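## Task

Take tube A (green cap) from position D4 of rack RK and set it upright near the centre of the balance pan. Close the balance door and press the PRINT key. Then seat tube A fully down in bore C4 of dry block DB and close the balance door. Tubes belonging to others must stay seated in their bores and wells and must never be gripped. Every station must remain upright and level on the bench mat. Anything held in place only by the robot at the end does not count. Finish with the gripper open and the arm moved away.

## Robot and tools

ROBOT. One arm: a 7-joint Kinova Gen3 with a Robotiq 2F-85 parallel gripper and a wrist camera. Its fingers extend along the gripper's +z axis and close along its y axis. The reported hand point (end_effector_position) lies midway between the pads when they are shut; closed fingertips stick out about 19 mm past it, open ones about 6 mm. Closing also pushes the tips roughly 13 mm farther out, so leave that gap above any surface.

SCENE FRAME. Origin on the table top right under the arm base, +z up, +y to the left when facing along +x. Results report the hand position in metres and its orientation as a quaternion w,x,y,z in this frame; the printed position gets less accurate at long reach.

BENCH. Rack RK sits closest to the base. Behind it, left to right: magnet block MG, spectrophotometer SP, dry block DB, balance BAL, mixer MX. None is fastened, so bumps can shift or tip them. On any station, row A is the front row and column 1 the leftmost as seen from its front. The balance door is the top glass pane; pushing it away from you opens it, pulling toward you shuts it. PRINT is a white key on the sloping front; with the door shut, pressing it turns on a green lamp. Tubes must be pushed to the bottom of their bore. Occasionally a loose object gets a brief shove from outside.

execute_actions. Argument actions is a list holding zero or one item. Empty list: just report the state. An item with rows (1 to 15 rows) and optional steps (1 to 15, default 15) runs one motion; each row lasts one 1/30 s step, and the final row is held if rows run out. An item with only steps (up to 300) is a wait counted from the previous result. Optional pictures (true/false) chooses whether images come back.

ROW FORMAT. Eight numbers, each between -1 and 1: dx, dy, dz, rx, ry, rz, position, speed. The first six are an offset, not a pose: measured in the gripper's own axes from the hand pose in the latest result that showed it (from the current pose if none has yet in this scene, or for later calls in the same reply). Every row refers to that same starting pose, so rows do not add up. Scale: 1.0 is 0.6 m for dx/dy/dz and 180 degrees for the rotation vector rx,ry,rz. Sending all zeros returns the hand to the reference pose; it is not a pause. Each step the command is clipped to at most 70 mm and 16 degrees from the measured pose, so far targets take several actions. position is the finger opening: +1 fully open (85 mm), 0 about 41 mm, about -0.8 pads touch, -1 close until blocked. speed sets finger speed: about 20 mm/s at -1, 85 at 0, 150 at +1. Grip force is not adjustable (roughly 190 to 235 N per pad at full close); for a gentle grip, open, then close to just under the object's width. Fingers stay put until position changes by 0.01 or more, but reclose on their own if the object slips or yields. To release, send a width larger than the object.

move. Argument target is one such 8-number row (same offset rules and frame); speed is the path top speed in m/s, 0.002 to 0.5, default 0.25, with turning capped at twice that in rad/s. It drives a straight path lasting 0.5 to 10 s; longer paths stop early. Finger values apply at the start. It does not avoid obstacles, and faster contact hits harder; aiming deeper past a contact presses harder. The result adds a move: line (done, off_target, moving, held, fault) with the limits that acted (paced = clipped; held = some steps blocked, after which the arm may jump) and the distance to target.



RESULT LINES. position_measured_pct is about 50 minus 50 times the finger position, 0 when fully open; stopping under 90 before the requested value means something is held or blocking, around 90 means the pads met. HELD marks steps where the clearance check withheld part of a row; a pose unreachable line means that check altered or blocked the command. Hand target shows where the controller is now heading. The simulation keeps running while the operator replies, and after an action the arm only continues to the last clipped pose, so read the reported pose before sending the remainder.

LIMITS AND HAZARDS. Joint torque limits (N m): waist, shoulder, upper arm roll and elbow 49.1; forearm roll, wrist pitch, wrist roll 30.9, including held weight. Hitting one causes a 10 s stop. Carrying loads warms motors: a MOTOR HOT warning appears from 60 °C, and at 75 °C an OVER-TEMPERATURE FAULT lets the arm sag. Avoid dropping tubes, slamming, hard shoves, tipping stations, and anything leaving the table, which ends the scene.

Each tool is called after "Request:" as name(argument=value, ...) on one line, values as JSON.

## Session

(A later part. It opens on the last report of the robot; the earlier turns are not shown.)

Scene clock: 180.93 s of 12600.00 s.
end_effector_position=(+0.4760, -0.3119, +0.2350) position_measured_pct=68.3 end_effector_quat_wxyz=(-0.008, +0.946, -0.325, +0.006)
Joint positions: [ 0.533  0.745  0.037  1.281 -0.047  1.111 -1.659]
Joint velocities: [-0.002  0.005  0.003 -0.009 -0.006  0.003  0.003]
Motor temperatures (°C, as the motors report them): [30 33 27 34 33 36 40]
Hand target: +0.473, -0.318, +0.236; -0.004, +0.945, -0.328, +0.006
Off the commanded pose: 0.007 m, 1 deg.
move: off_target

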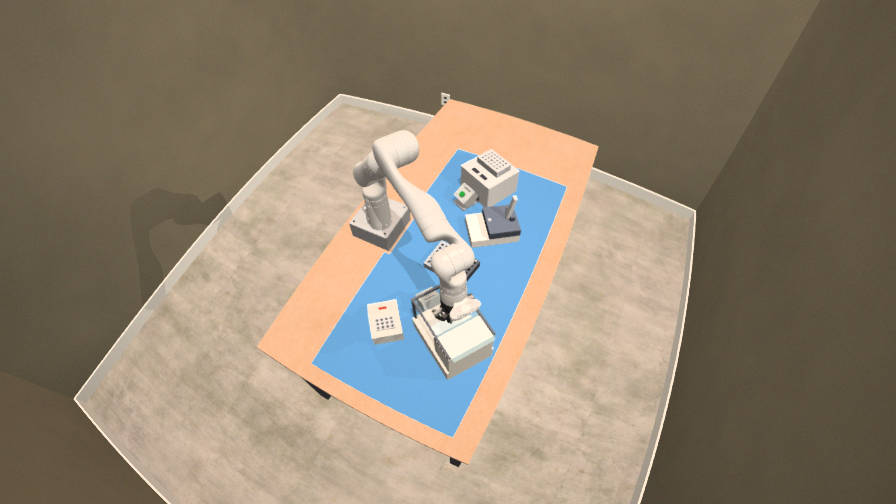

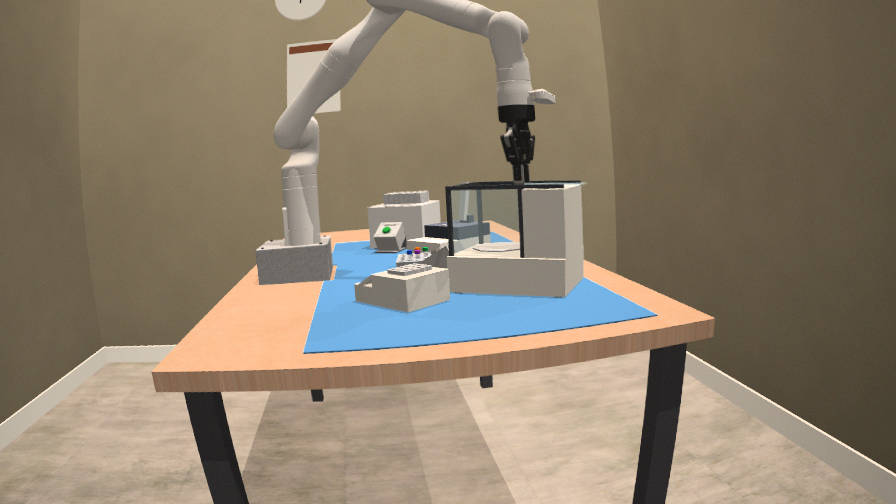

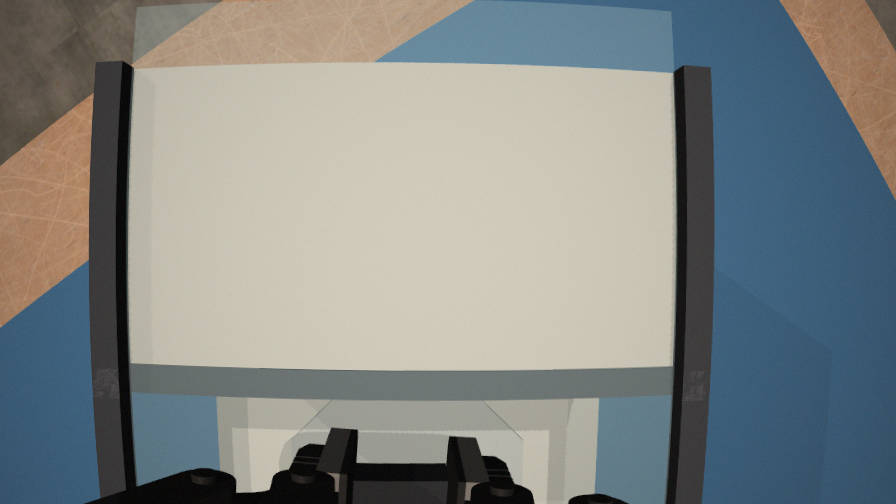

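Request:
move(target=[0.02,-0.001,0,0,0,0,-0.42,-0.5], speed=0.015)

Request:
move(target=[0,0,0,0,0,0,0,0], speed=0.015)

Request:
move(target=[0,0,-0.08,0,0,0,0,0], speed=0.08)

Scene clock: 188.80 s of 12600.00 s.
end_effector_position=(+0.4863, -0.3171, +0.2348) position_measured_pct=68.3 end_effector_quat_wxyz=(-0.009, +0.946, -0.324, +0.005)
Joint positions: [ 0.533  0.772  0.038  1.228 -0.05   1.139 -1.658]
Joint velocities: [-0.     0.004  0.002 -0.006 -0.     0.002  0.   ]
Motor temperatures (°C, as the motors report them): [30 33 27 34 33 36 40]
Hand target: +0.486, -0.319, +0.235; -0.008, +0.946, -0.325, +0.006
Off the commanded pose: 0.002 m, 0 deg.
move: done

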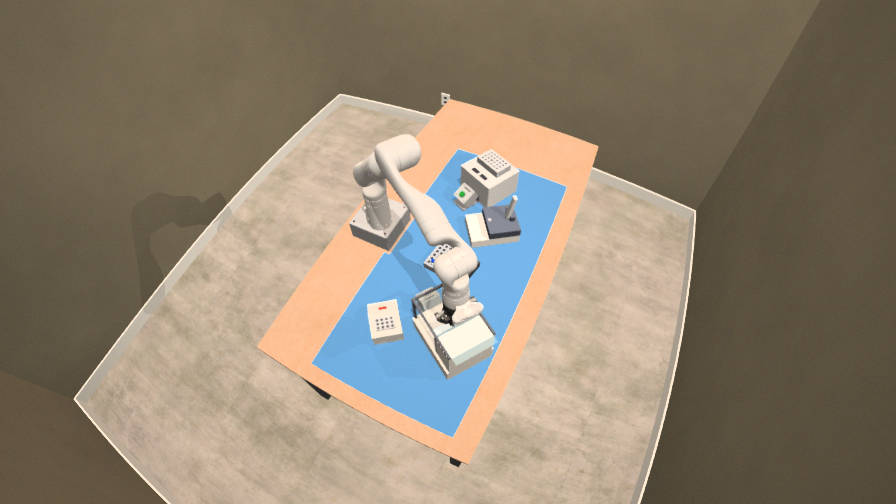

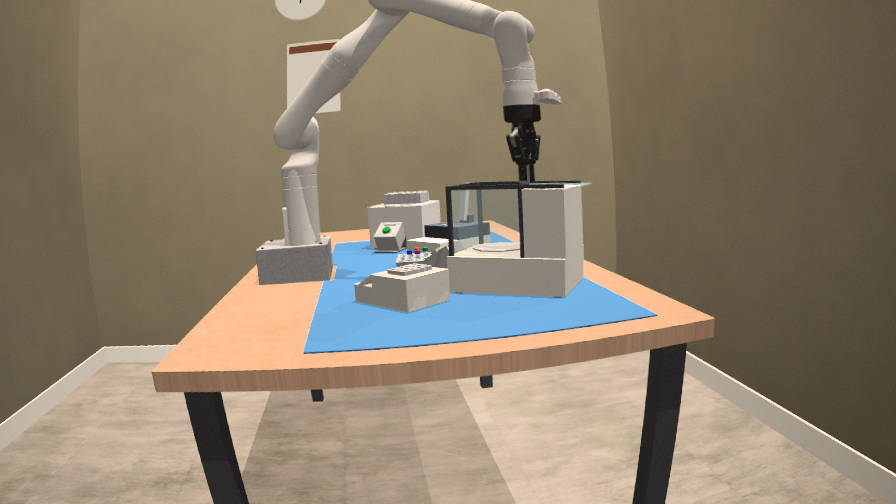

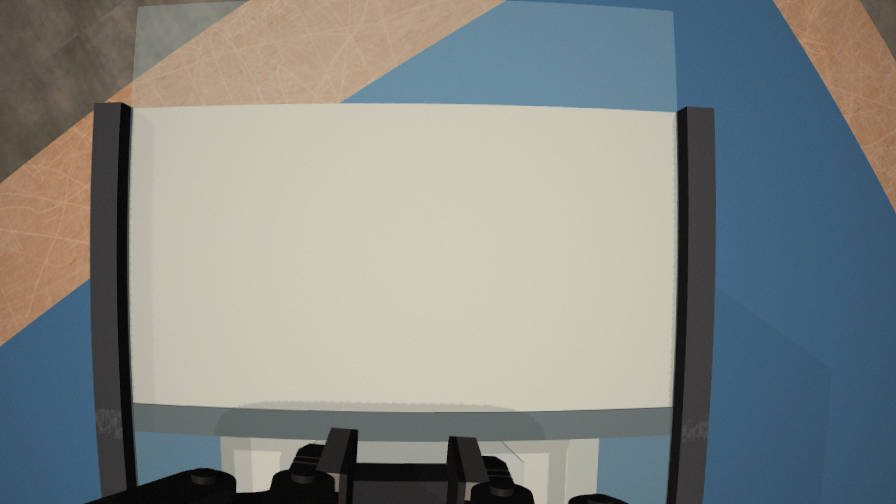

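Scene clock: 189.37 s of 12600.00 s.
end_effector_position=(+0.4863, -0.3171, +0.2348) position_measured_pct=50.0 end_effector_quat_wxyz=(-0.009, +0.946, -0.324, +0.005)
Joint positions: [ 0.533  0.772  0.038  1.228 -0.05   1.139 -1.658]
Joint velocities: [ 0.     0.     0.    -0.001 -0.     0.    -0.   ]
Motor temperatures (°C, as the motors report them): [30 33 27 34 33 36 40]
Hand target: +0.486, -0.317, +0.235; -0.009, +0.946, -0.324, +0.005
Off the commanded pose: 0.000 m, 0 deg.
move: done

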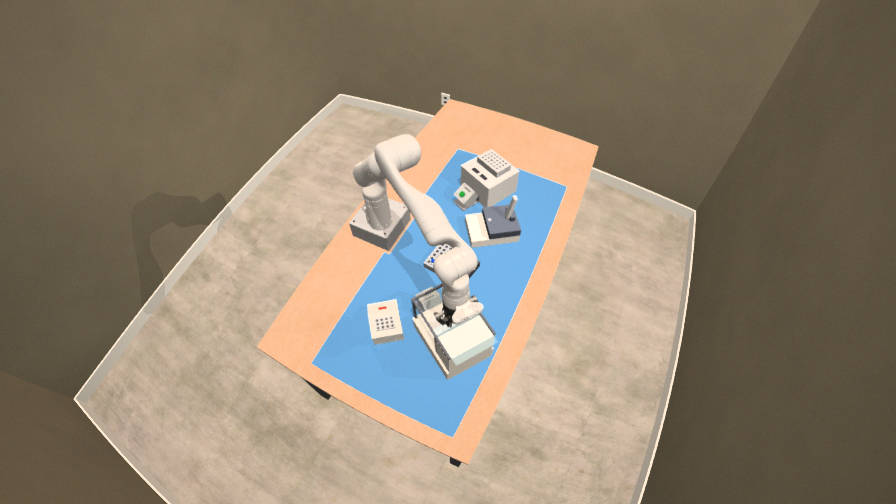

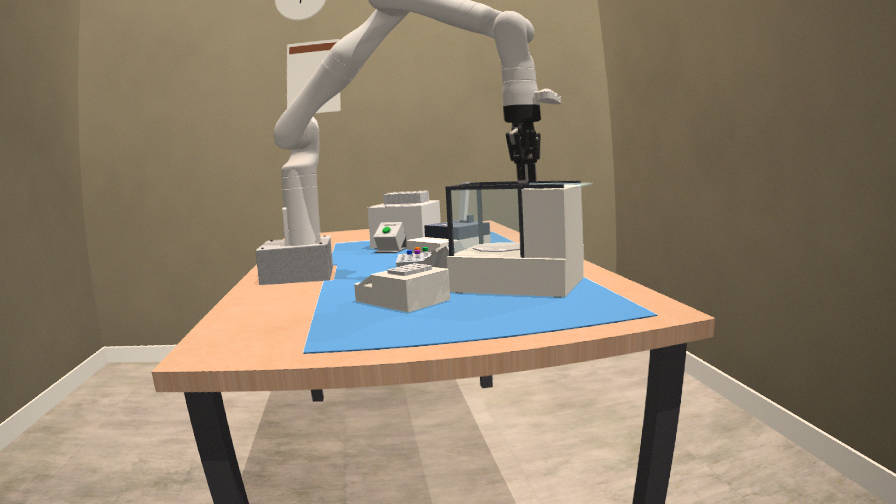

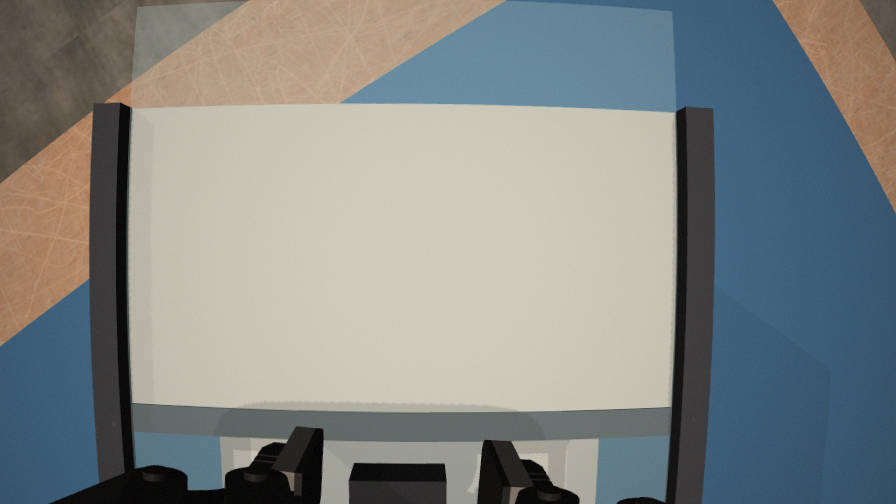

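Scene clock: 190.33 s of 12600.00 s.
end_effector_position=(+0.4855, -0.3176, +0.2827) position_measured_pct=50.0 end_effector_quat_wxyz=(-0.009, +0.946, -0.324, +0.005)
Joint positions: [ 0.532  0.727  0.043  1.153 -0.05   1.259 -1.659]
Joint velocities: [-0.    -0.001 -0.    -0.001  0.     0.004  0.   ]
Motor temperatures (°C, as the motors report them): [30 34 27 34 33 36 40]
Hand target: +0.485, -0.318, +0.283; -0.009, +0.946, -0.324, +0.005
Off the commanded pose: 0.000 m, 0 deg.
move: done

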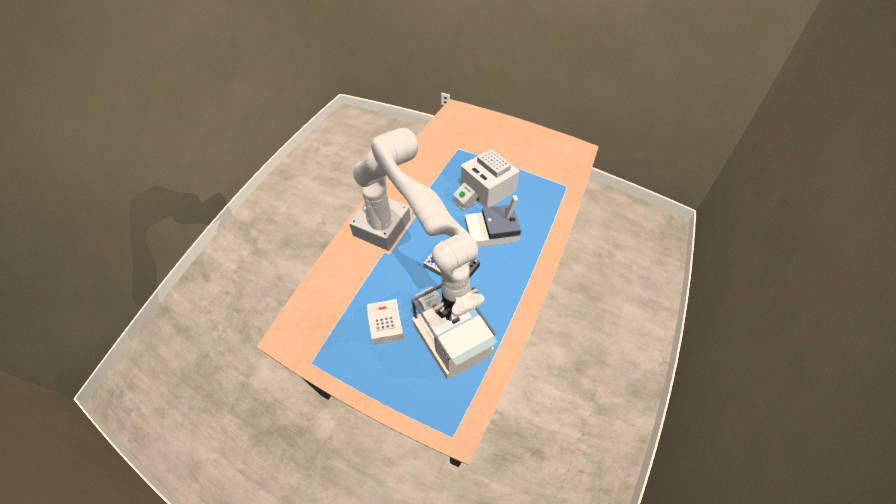

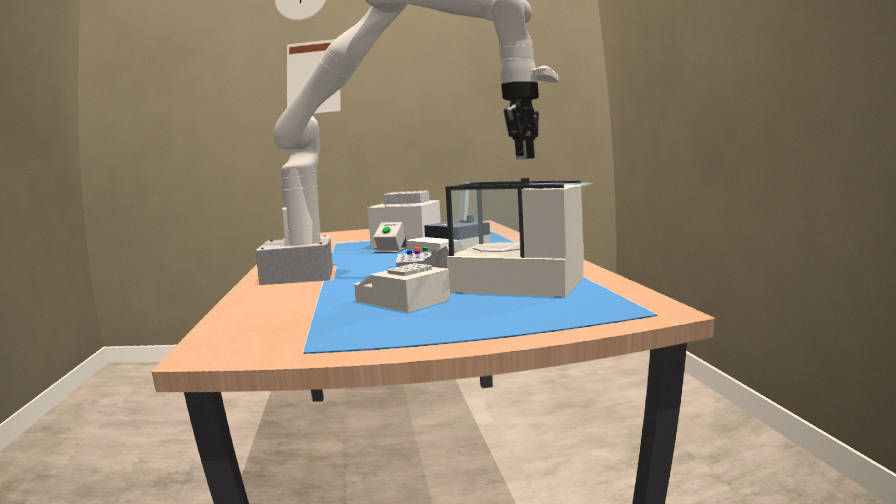

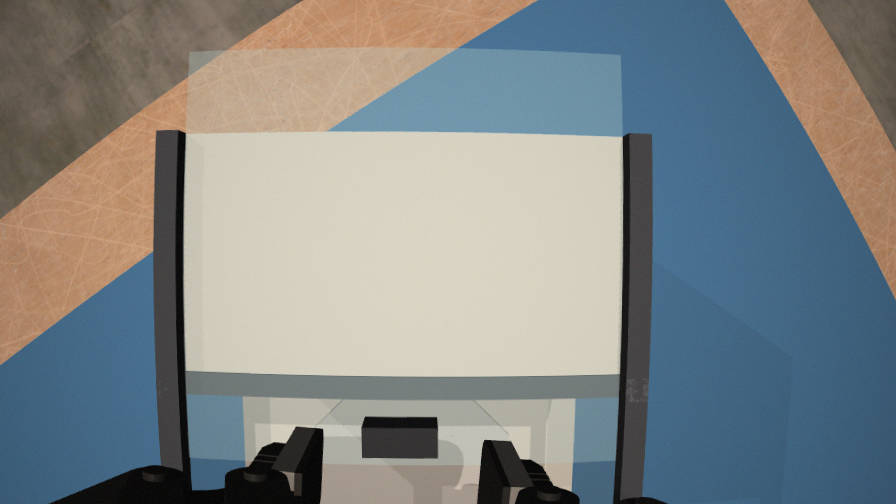

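Request:
execute_actions(actions=[])

Scene clock: 213.63 s of 12600.00 s.
end_effector_position=(+0.4855, -0.3176, +0.2828) position_measured_pct=50.0 end_effector_quat_wxyz=(-0.009, +0.946, -0.324, +0.005)
Joint positions: [ 0.532  0.727  0.043  1.153 -0.05   1.259 -1.659]
Joint velocities: [ 0.     0.     0.001 -0.003  0.001  0.001 -0.   ]
Motor temperatures (°C, as the motors report them): [30 34 27 34 33 36 40]
Hand target: +0.485, -0.318, +0.283; -0.009, +0.946, -0.324, +0.005
Off the commanded pose: 0.000 m, 0 deg.
Steps of this call (steps 1 to 699: nothing new was sent). Readings (end_effector_position | what the end effector reports):
1: (+0.4855, -0.3176, +0.2827) | position_measured_pct=50.0
2: (+0.4855, -0.3176, +0.2828) | position_measured_pct=50.0
4: (+0.4855, -0.3176, +0.2828) | position_measured_pct=50.0
8: (+0.4855, -0.3176, +0.2828) | position_measured_pct=50.0
699: the state above

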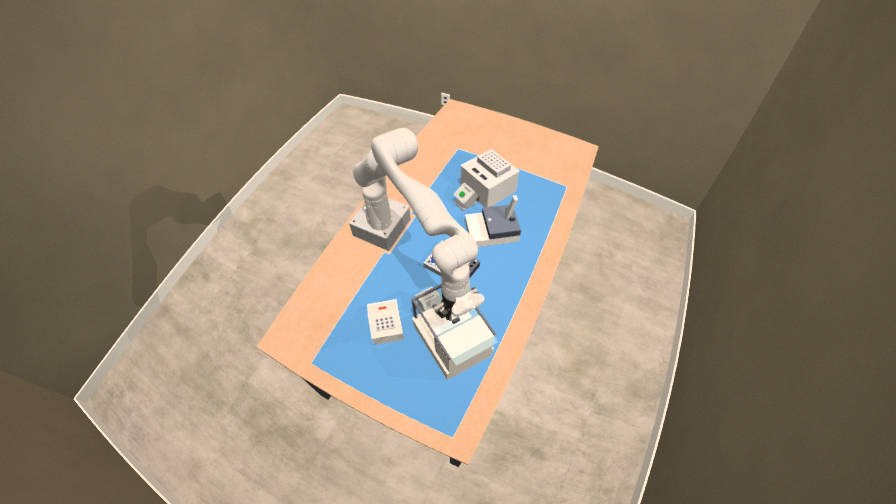

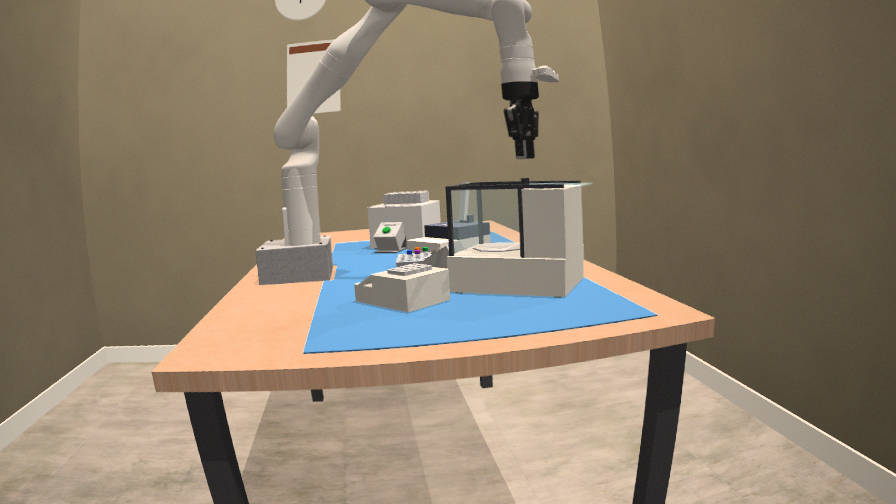

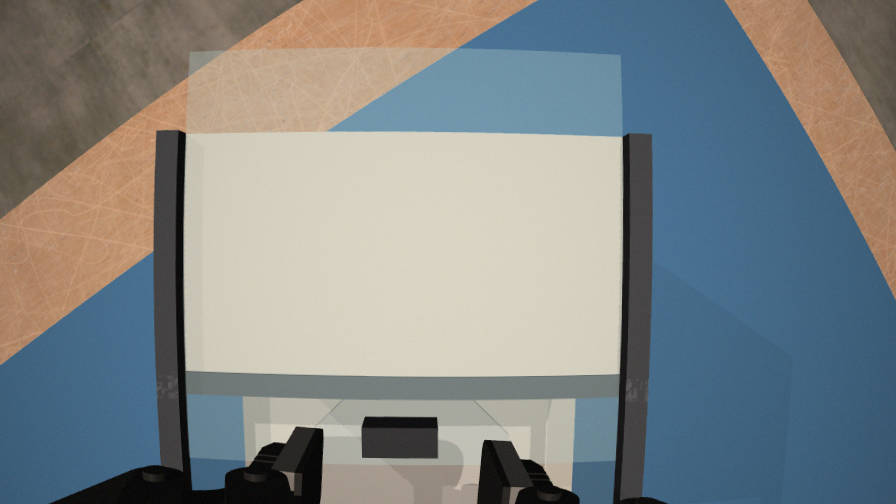

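Request:
move(target=[-0.540,-0.204,0.0,0,0,-0.1456,-0.3,0], speed=0.3)

Request:
move(target=[0,0,0.28,0,0,0,-0.3,0], speed=0.2)

Scene clock: 221.47 s of 12600.00 s.
end_effector_position=(+0.3033, -0.0236, +0.2827) position_measured_pct=65.1 end_effector_quat_wxyz=(-0.007, +0.995, -0.102, +0.007)
Joint positions: [ 0.186  0.138 -0.189  2.111  0.017  0.883 -1.794]
Joint velocities: [-0.003 -0.005 -0.005  0.001  0.001  0.    -0.002]
Motor temperatures (°C, as the motors report them): [30 34 27 34 33 36 40]
Hand target: +0.303, -0.023, +0.283; -0.007, +0.995, -0.102, +0.007
Off the commanded pose: 0.002 m, 0 deg.
move: done

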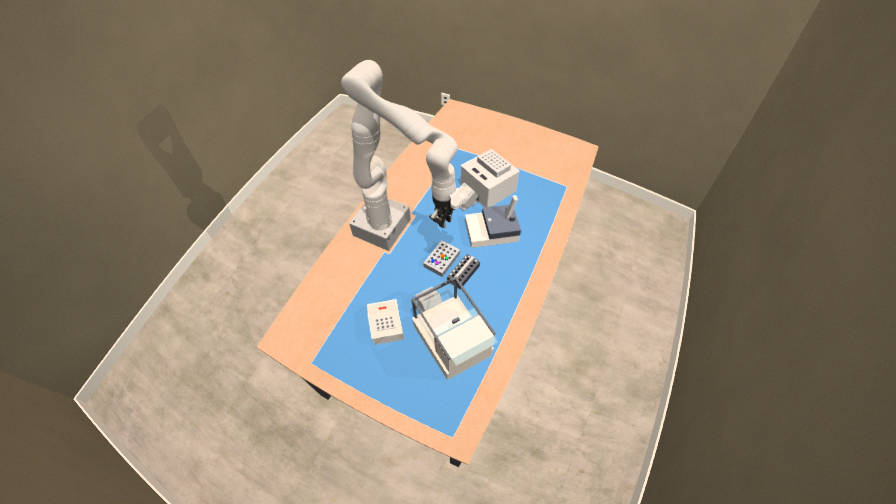

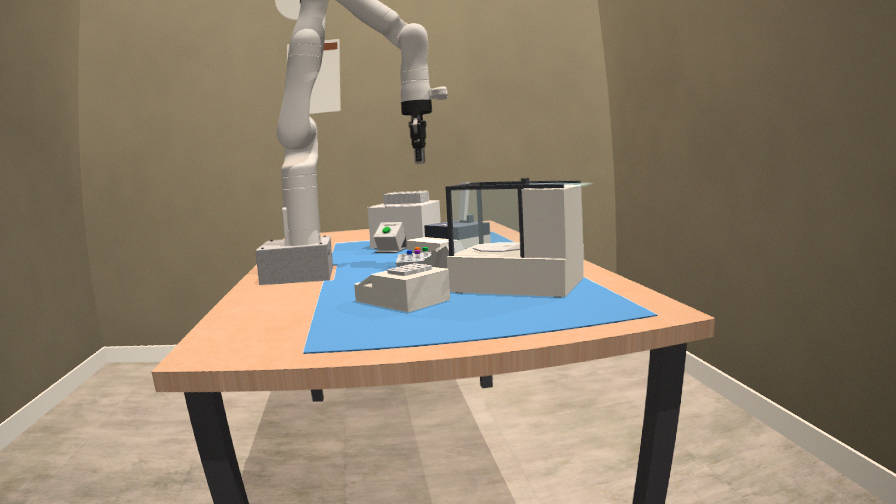

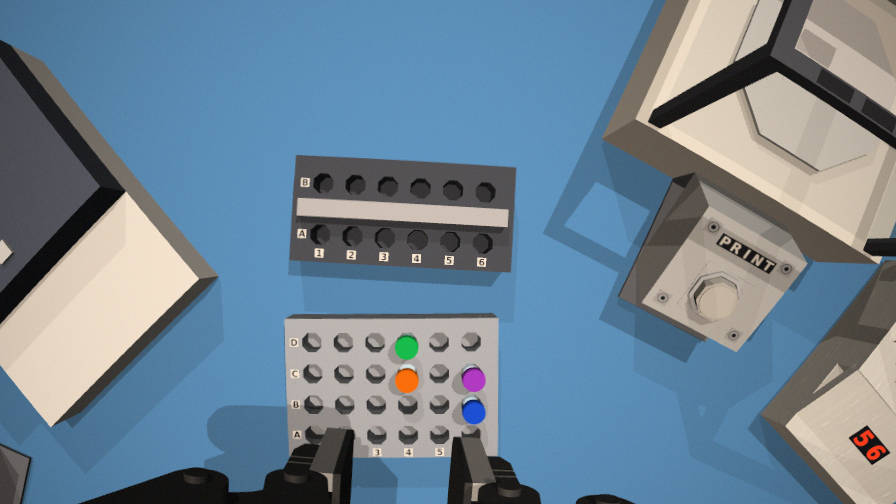

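Scene clock: 222.93 s of 12600.00 s.
end_effector_position=(+0.3062, -0.0220, +0.1153) position_measured_pct=65.1 end_effector_quat_wxyz=(-0.006, +0.995, -0.102, +0.007)
Joint positions: [ 0.087  0.56  -0.101  2.325  0.169  0.251 -1.945]
Joint velocities: [-0.005  0.006  0.003  0.     0.001 -0.001 -0.001]
Motor temperatures (°C, as the motors report them): [30 34 27 34 33 36 40]
Hand target: +0.306, -0.022, +0.115; -0.006, +0.995, -0.102, +0.007
Off the commanded pose: 0.001 m, 0 deg.
move: done

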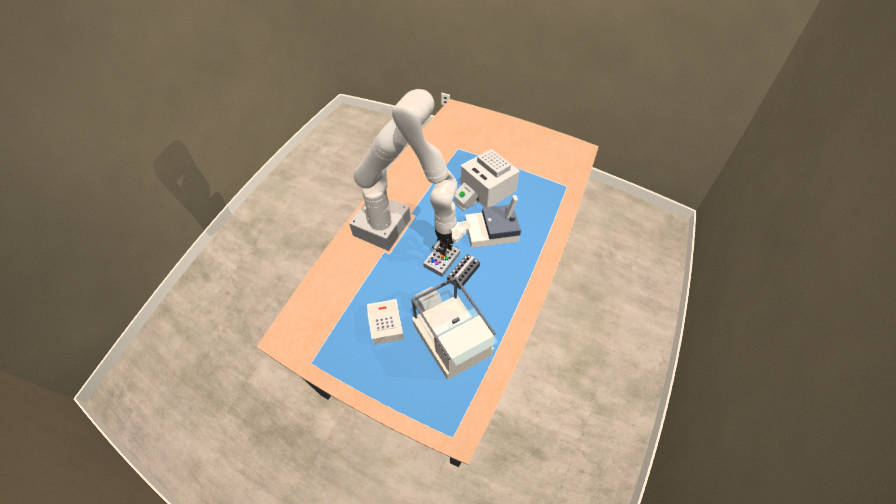

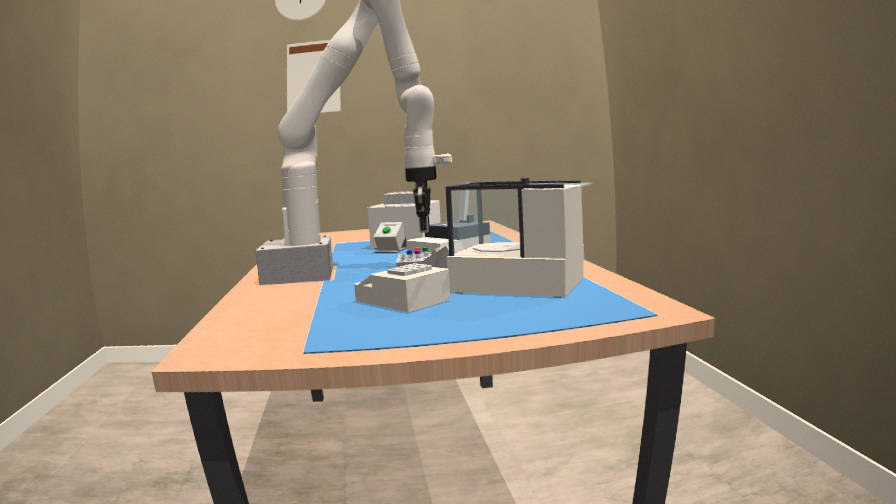

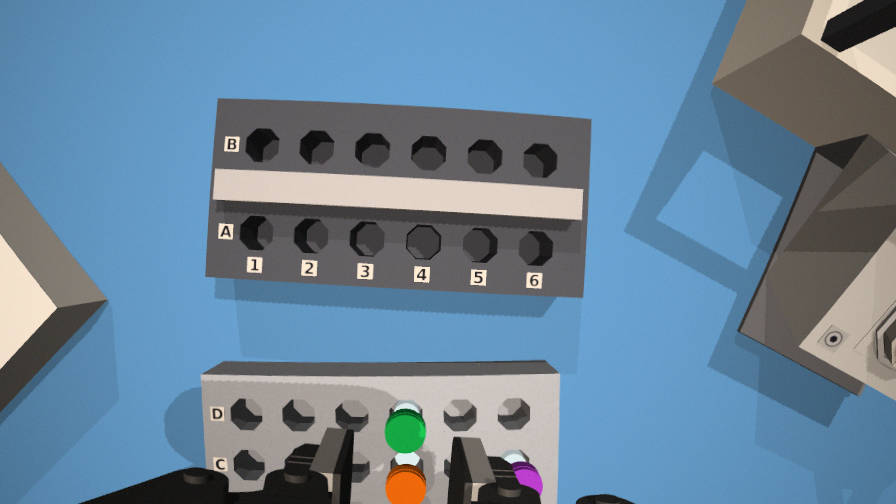

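Request:
move(target=[-0.004,0.001,0.0905,0,0,0,-0.3,0], speed=0.08)

Request:
execute_actions(actions=[{"rows":[[0,0,0,0,0,0,-0.64,0]],"steps":15}])

Scene clock: 230.27 s of 12600.00 s.
end_effector_position=(+0.3050, -0.0216, +0.0614) position_measured_pct=65.1 end_effector_quat_wxyz=(-0.006, +0.995, -0.102, +0.007)
Joint positions: [ 0.033  0.734 -0.032  2.346  0.192  0.05  -1.966]
Joint velocities: [-0.003  0.008  0.001  0.     0.002 -0.002 -0.   ]
Motor temperatures (°C, as the motors report them): [30 34 27 34 33 36 40]
Hand target: +0.305, -0.022, +0.061; -0.006, +0.995, -0.102, +0.007
Off the commanded pose: 0.001 m, 0 deg.
move: done

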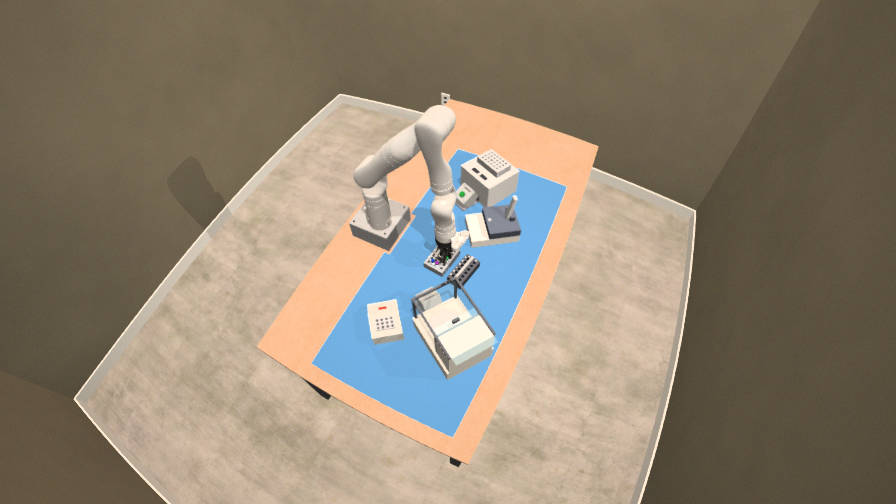

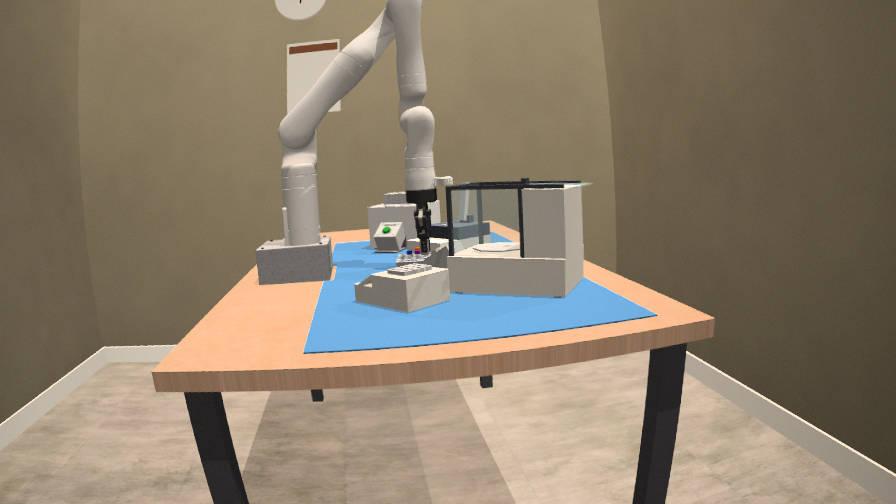

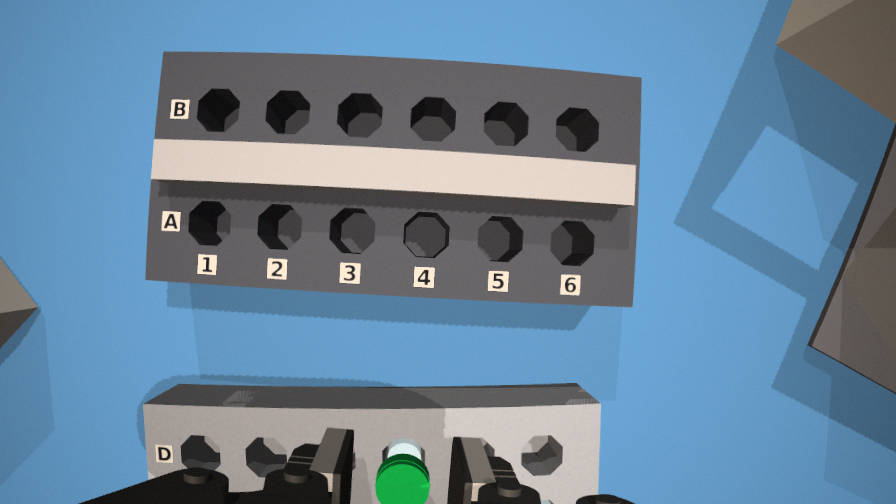

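Scene clock: 230.77 s of 12600.00 s.
end_effector_position=(+0.3050, -0.0216, +0.0614) position_measured_pct=80.2 end_effector_quat_wxyz=(-0.006, +0.995, -0.102, +0.007)
Joint positions: [ 0.033  0.733 -0.032  2.346  0.192  0.05  -1.966]
Joint velocities: [ 0.     0.    -0.     0.     0.    -0.001  0.001]
Motor temperatures (°C, as the motors report them): [30 34 27 34 33 36 40]
Hand target: +0.305, -0.022, +0.061; -0.006, +0.995, -0.102, +0.007
Off the commanded pose: 0.000 m, 0 deg.
Steps of this call (steps 1 to 15: all 15 steps of this action). Readings (end_effector_position | what the end effector reports):
1: (+0.3049, -0.0216, +0.0614) | position_measured_pct=65.1
2: (+0.3050, -0.0216, +0.0614) | position_measured_pct=65.5
4: (+0.3050, -0.0216, +0.0614) | position_measured_pct=69.4
8: (+0.3050, -0.0216, +0.0614) | position_measured_pct=79.4
15: the state above

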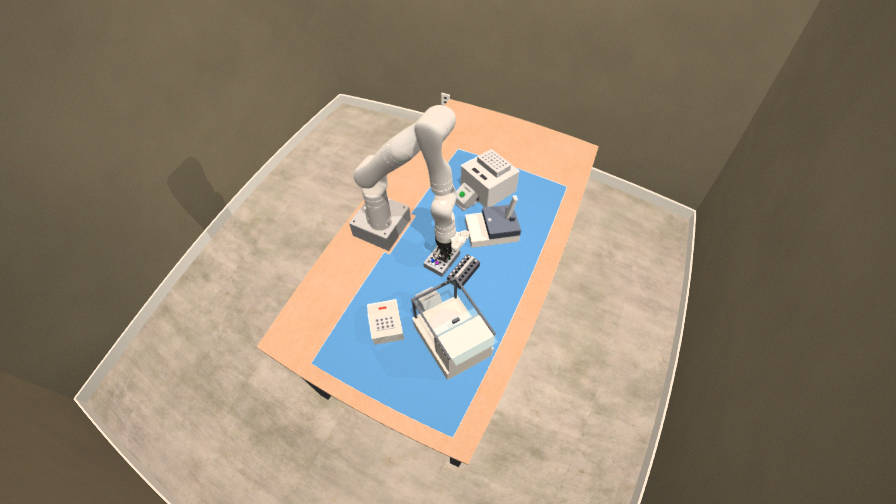

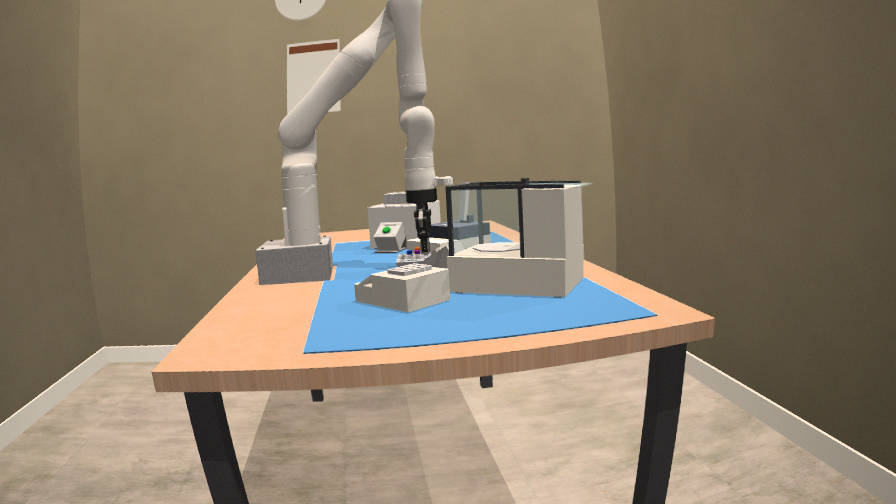

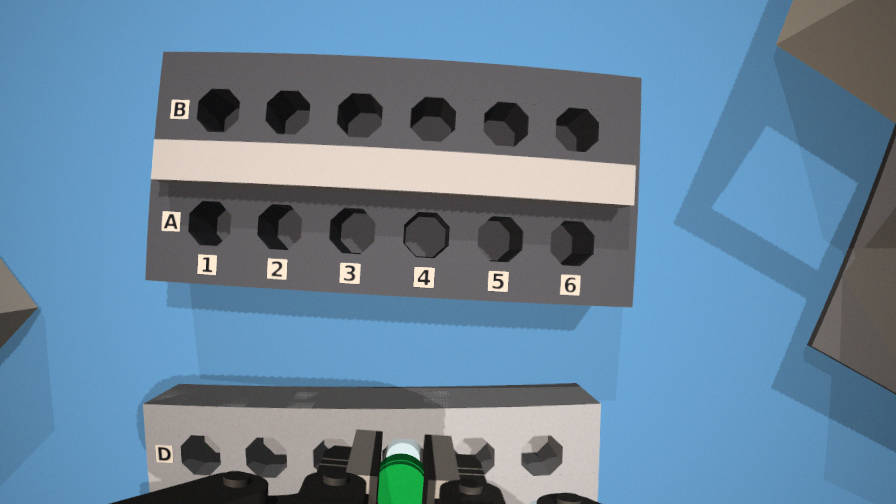

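Request:
move(target=[0,0,-0.4,0,0,0,-0.64,0], speed=0.15)

Scene clock: 235.20 s of 12600.00 s.
end_effector_position=(+0.3005, -0.0240, +0.3006) position_measured_pct=80.2 end_effector_quat_wxyz=(-0.007, +0.995, -0.102, +0.007)
Joint positions: [ 0.195  0.102 -0.192  2.083  0.008  0.946 -1.783]
Joint velocities: [ 0.001 -0.005 -0.001 -0.003 -0.002  0.004 -0.001]
Motor temperatures (°C, as the motors report them): [30 34 27 34 33 36 40]
Hand target: +0.301, -0.024, +0.301; -0.007, +0.995, -0.102, +0.007
Off the commanded pose: 0.001 m, 0 deg.
move: done

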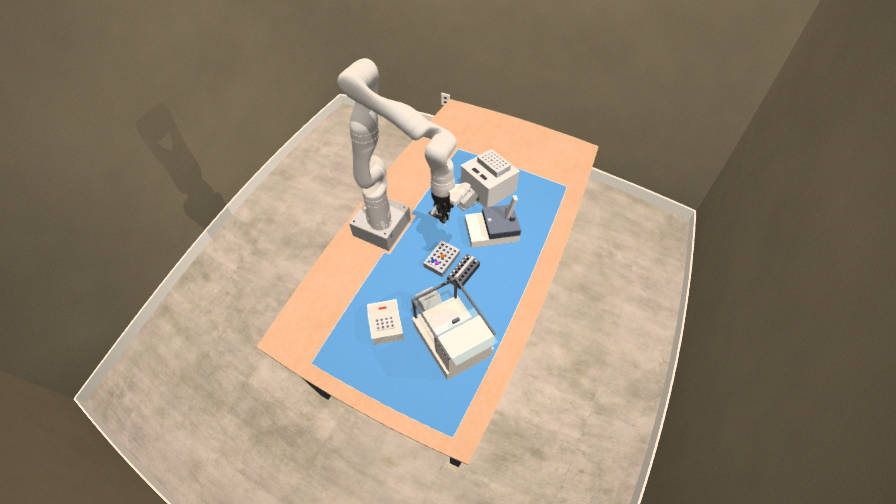

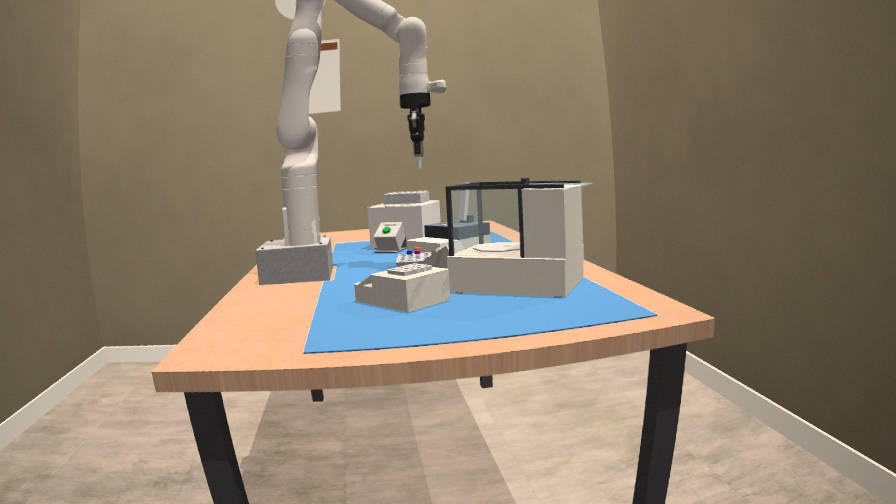

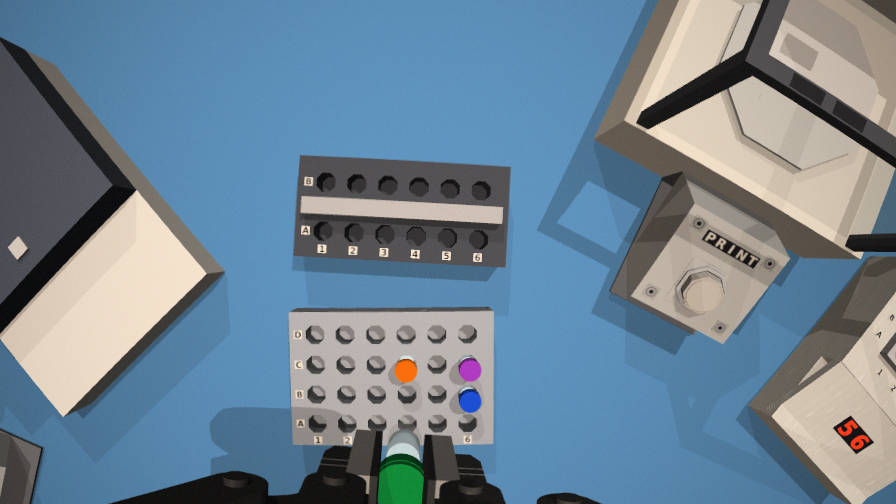

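Request:
move(target=[0.288,0.372,0,0,0,0.13,-0.64,0], speed=0.2)

Scene clock: 242.47 s of 12600.00 s.
end_effector_position=(+0.4257, -0.2765, +0.3004) position_measured_pct=80.2 end_effector_quat_wxyz=(-0.009, +0.953, -0.302, +0.006)
Joint positions: [ 0.52   0.542  0.042  1.433 -0.045  1.162 -1.617]
Joint velocities: [ 0.002  0.009 -0.    -0.005 -0.001  0.005 -0.   ]
Motor temperatures (°C, as the motors report them): [30 34 27 34 33 36 40]
Hand target: +0.426, -0.277, +0.300; -0.009, +0.953, -0.302, +0.006
Off the commanded pose: 0.002 m, 0 deg.
move: done

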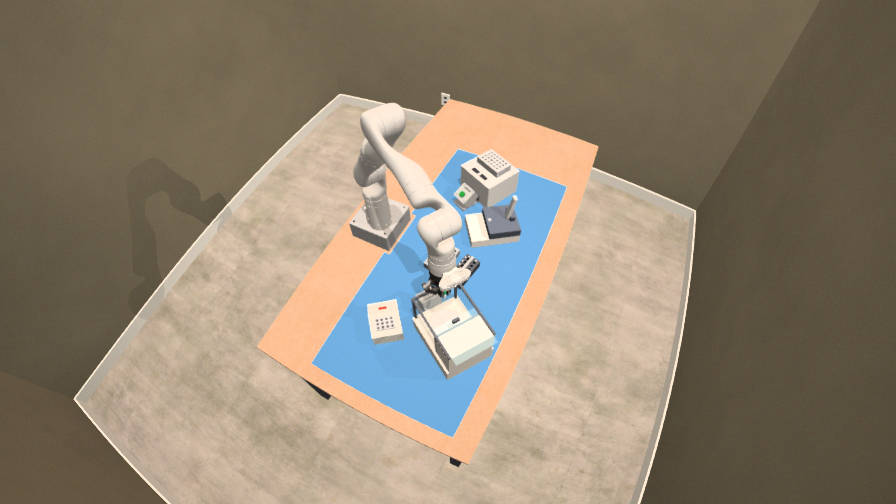

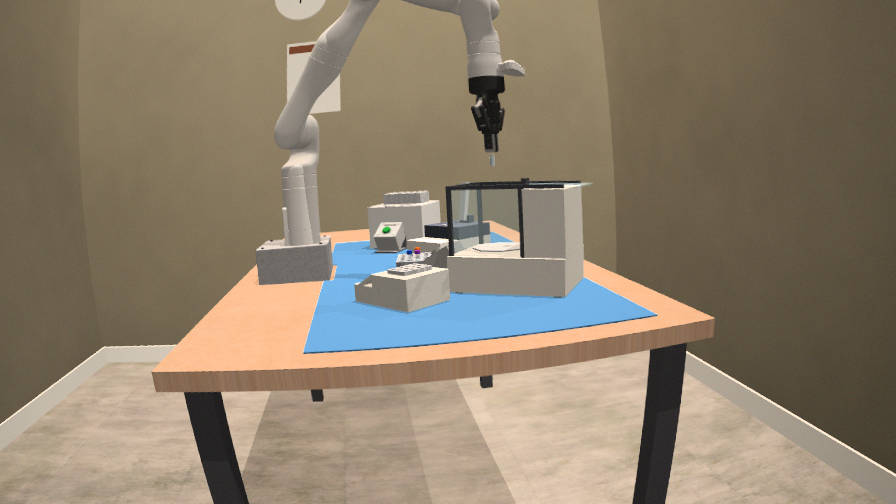

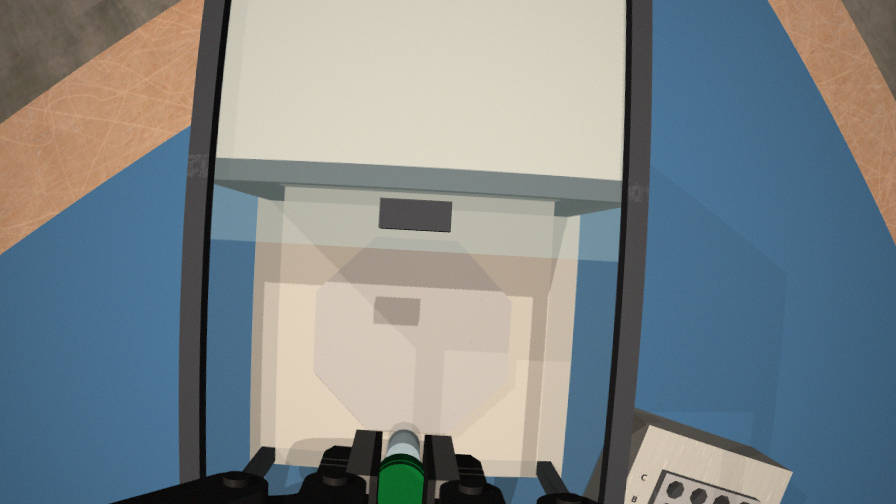

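Request:
move(target=[0.006,0.008,0.24,0,0,0,-0.64,0], speed=0.1)

Scene clock: 252.93 s of 12600.00 s.
end_effector_position=(+0.4286, -0.2809, +0.1567) position_measured_pct=80.2 end_effector_quat_wxyz=(-0.009, +0.953, -0.302, +0.006)
Joint positions: [ 0.534  0.74   0.027  1.596 -0.052  0.802 -1.601]
Joint velocities: [ 0.     0.004  0.001 -0.001 -0.001 -0.001 -0.001]
Motor temperatures (°C, as the motors report them): [30 34 27 34 33 36 40]
Hand target: +0.429, -0.281, +0.157; -0.009, +0.953, -0.302, +0.006
Off the commanded pose: 0.001 m, 0 deg.
move: done

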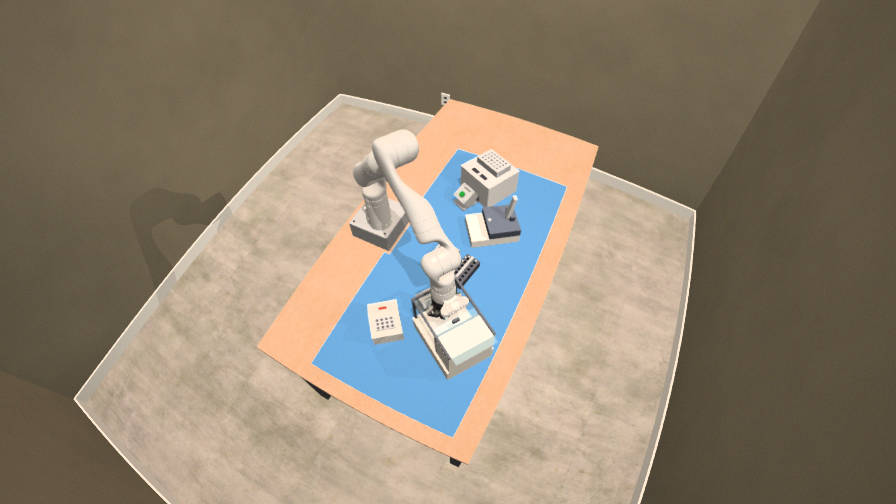

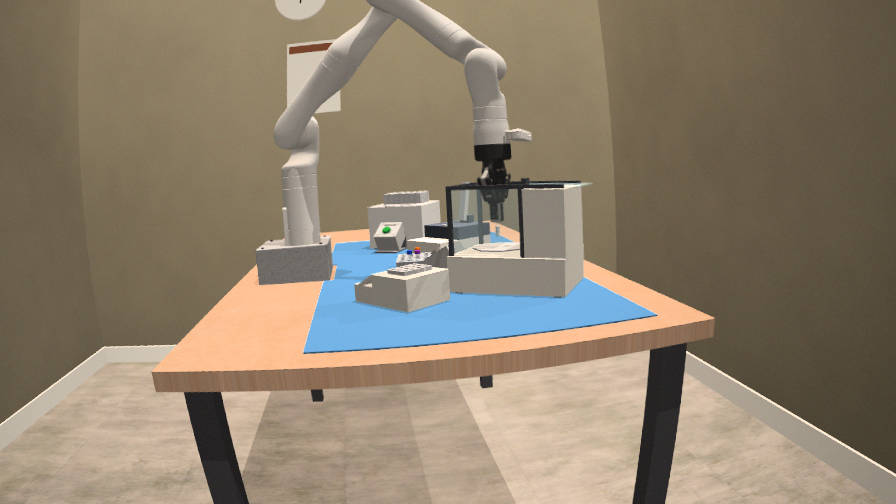

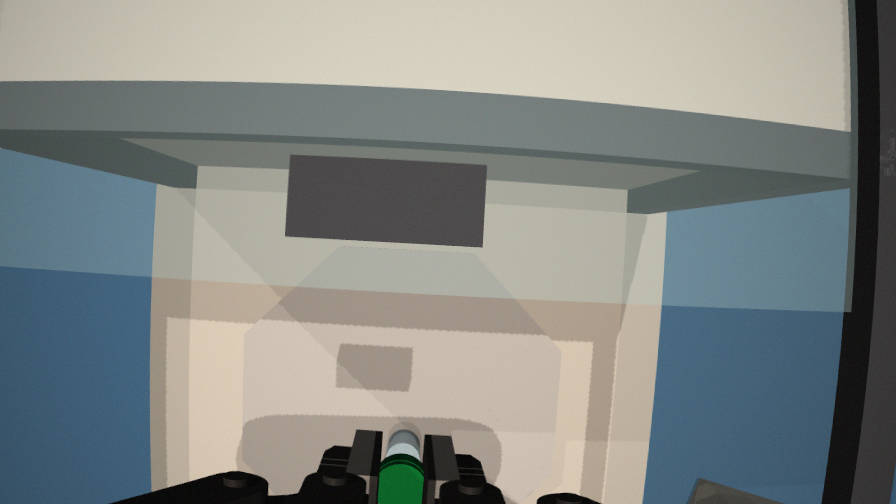

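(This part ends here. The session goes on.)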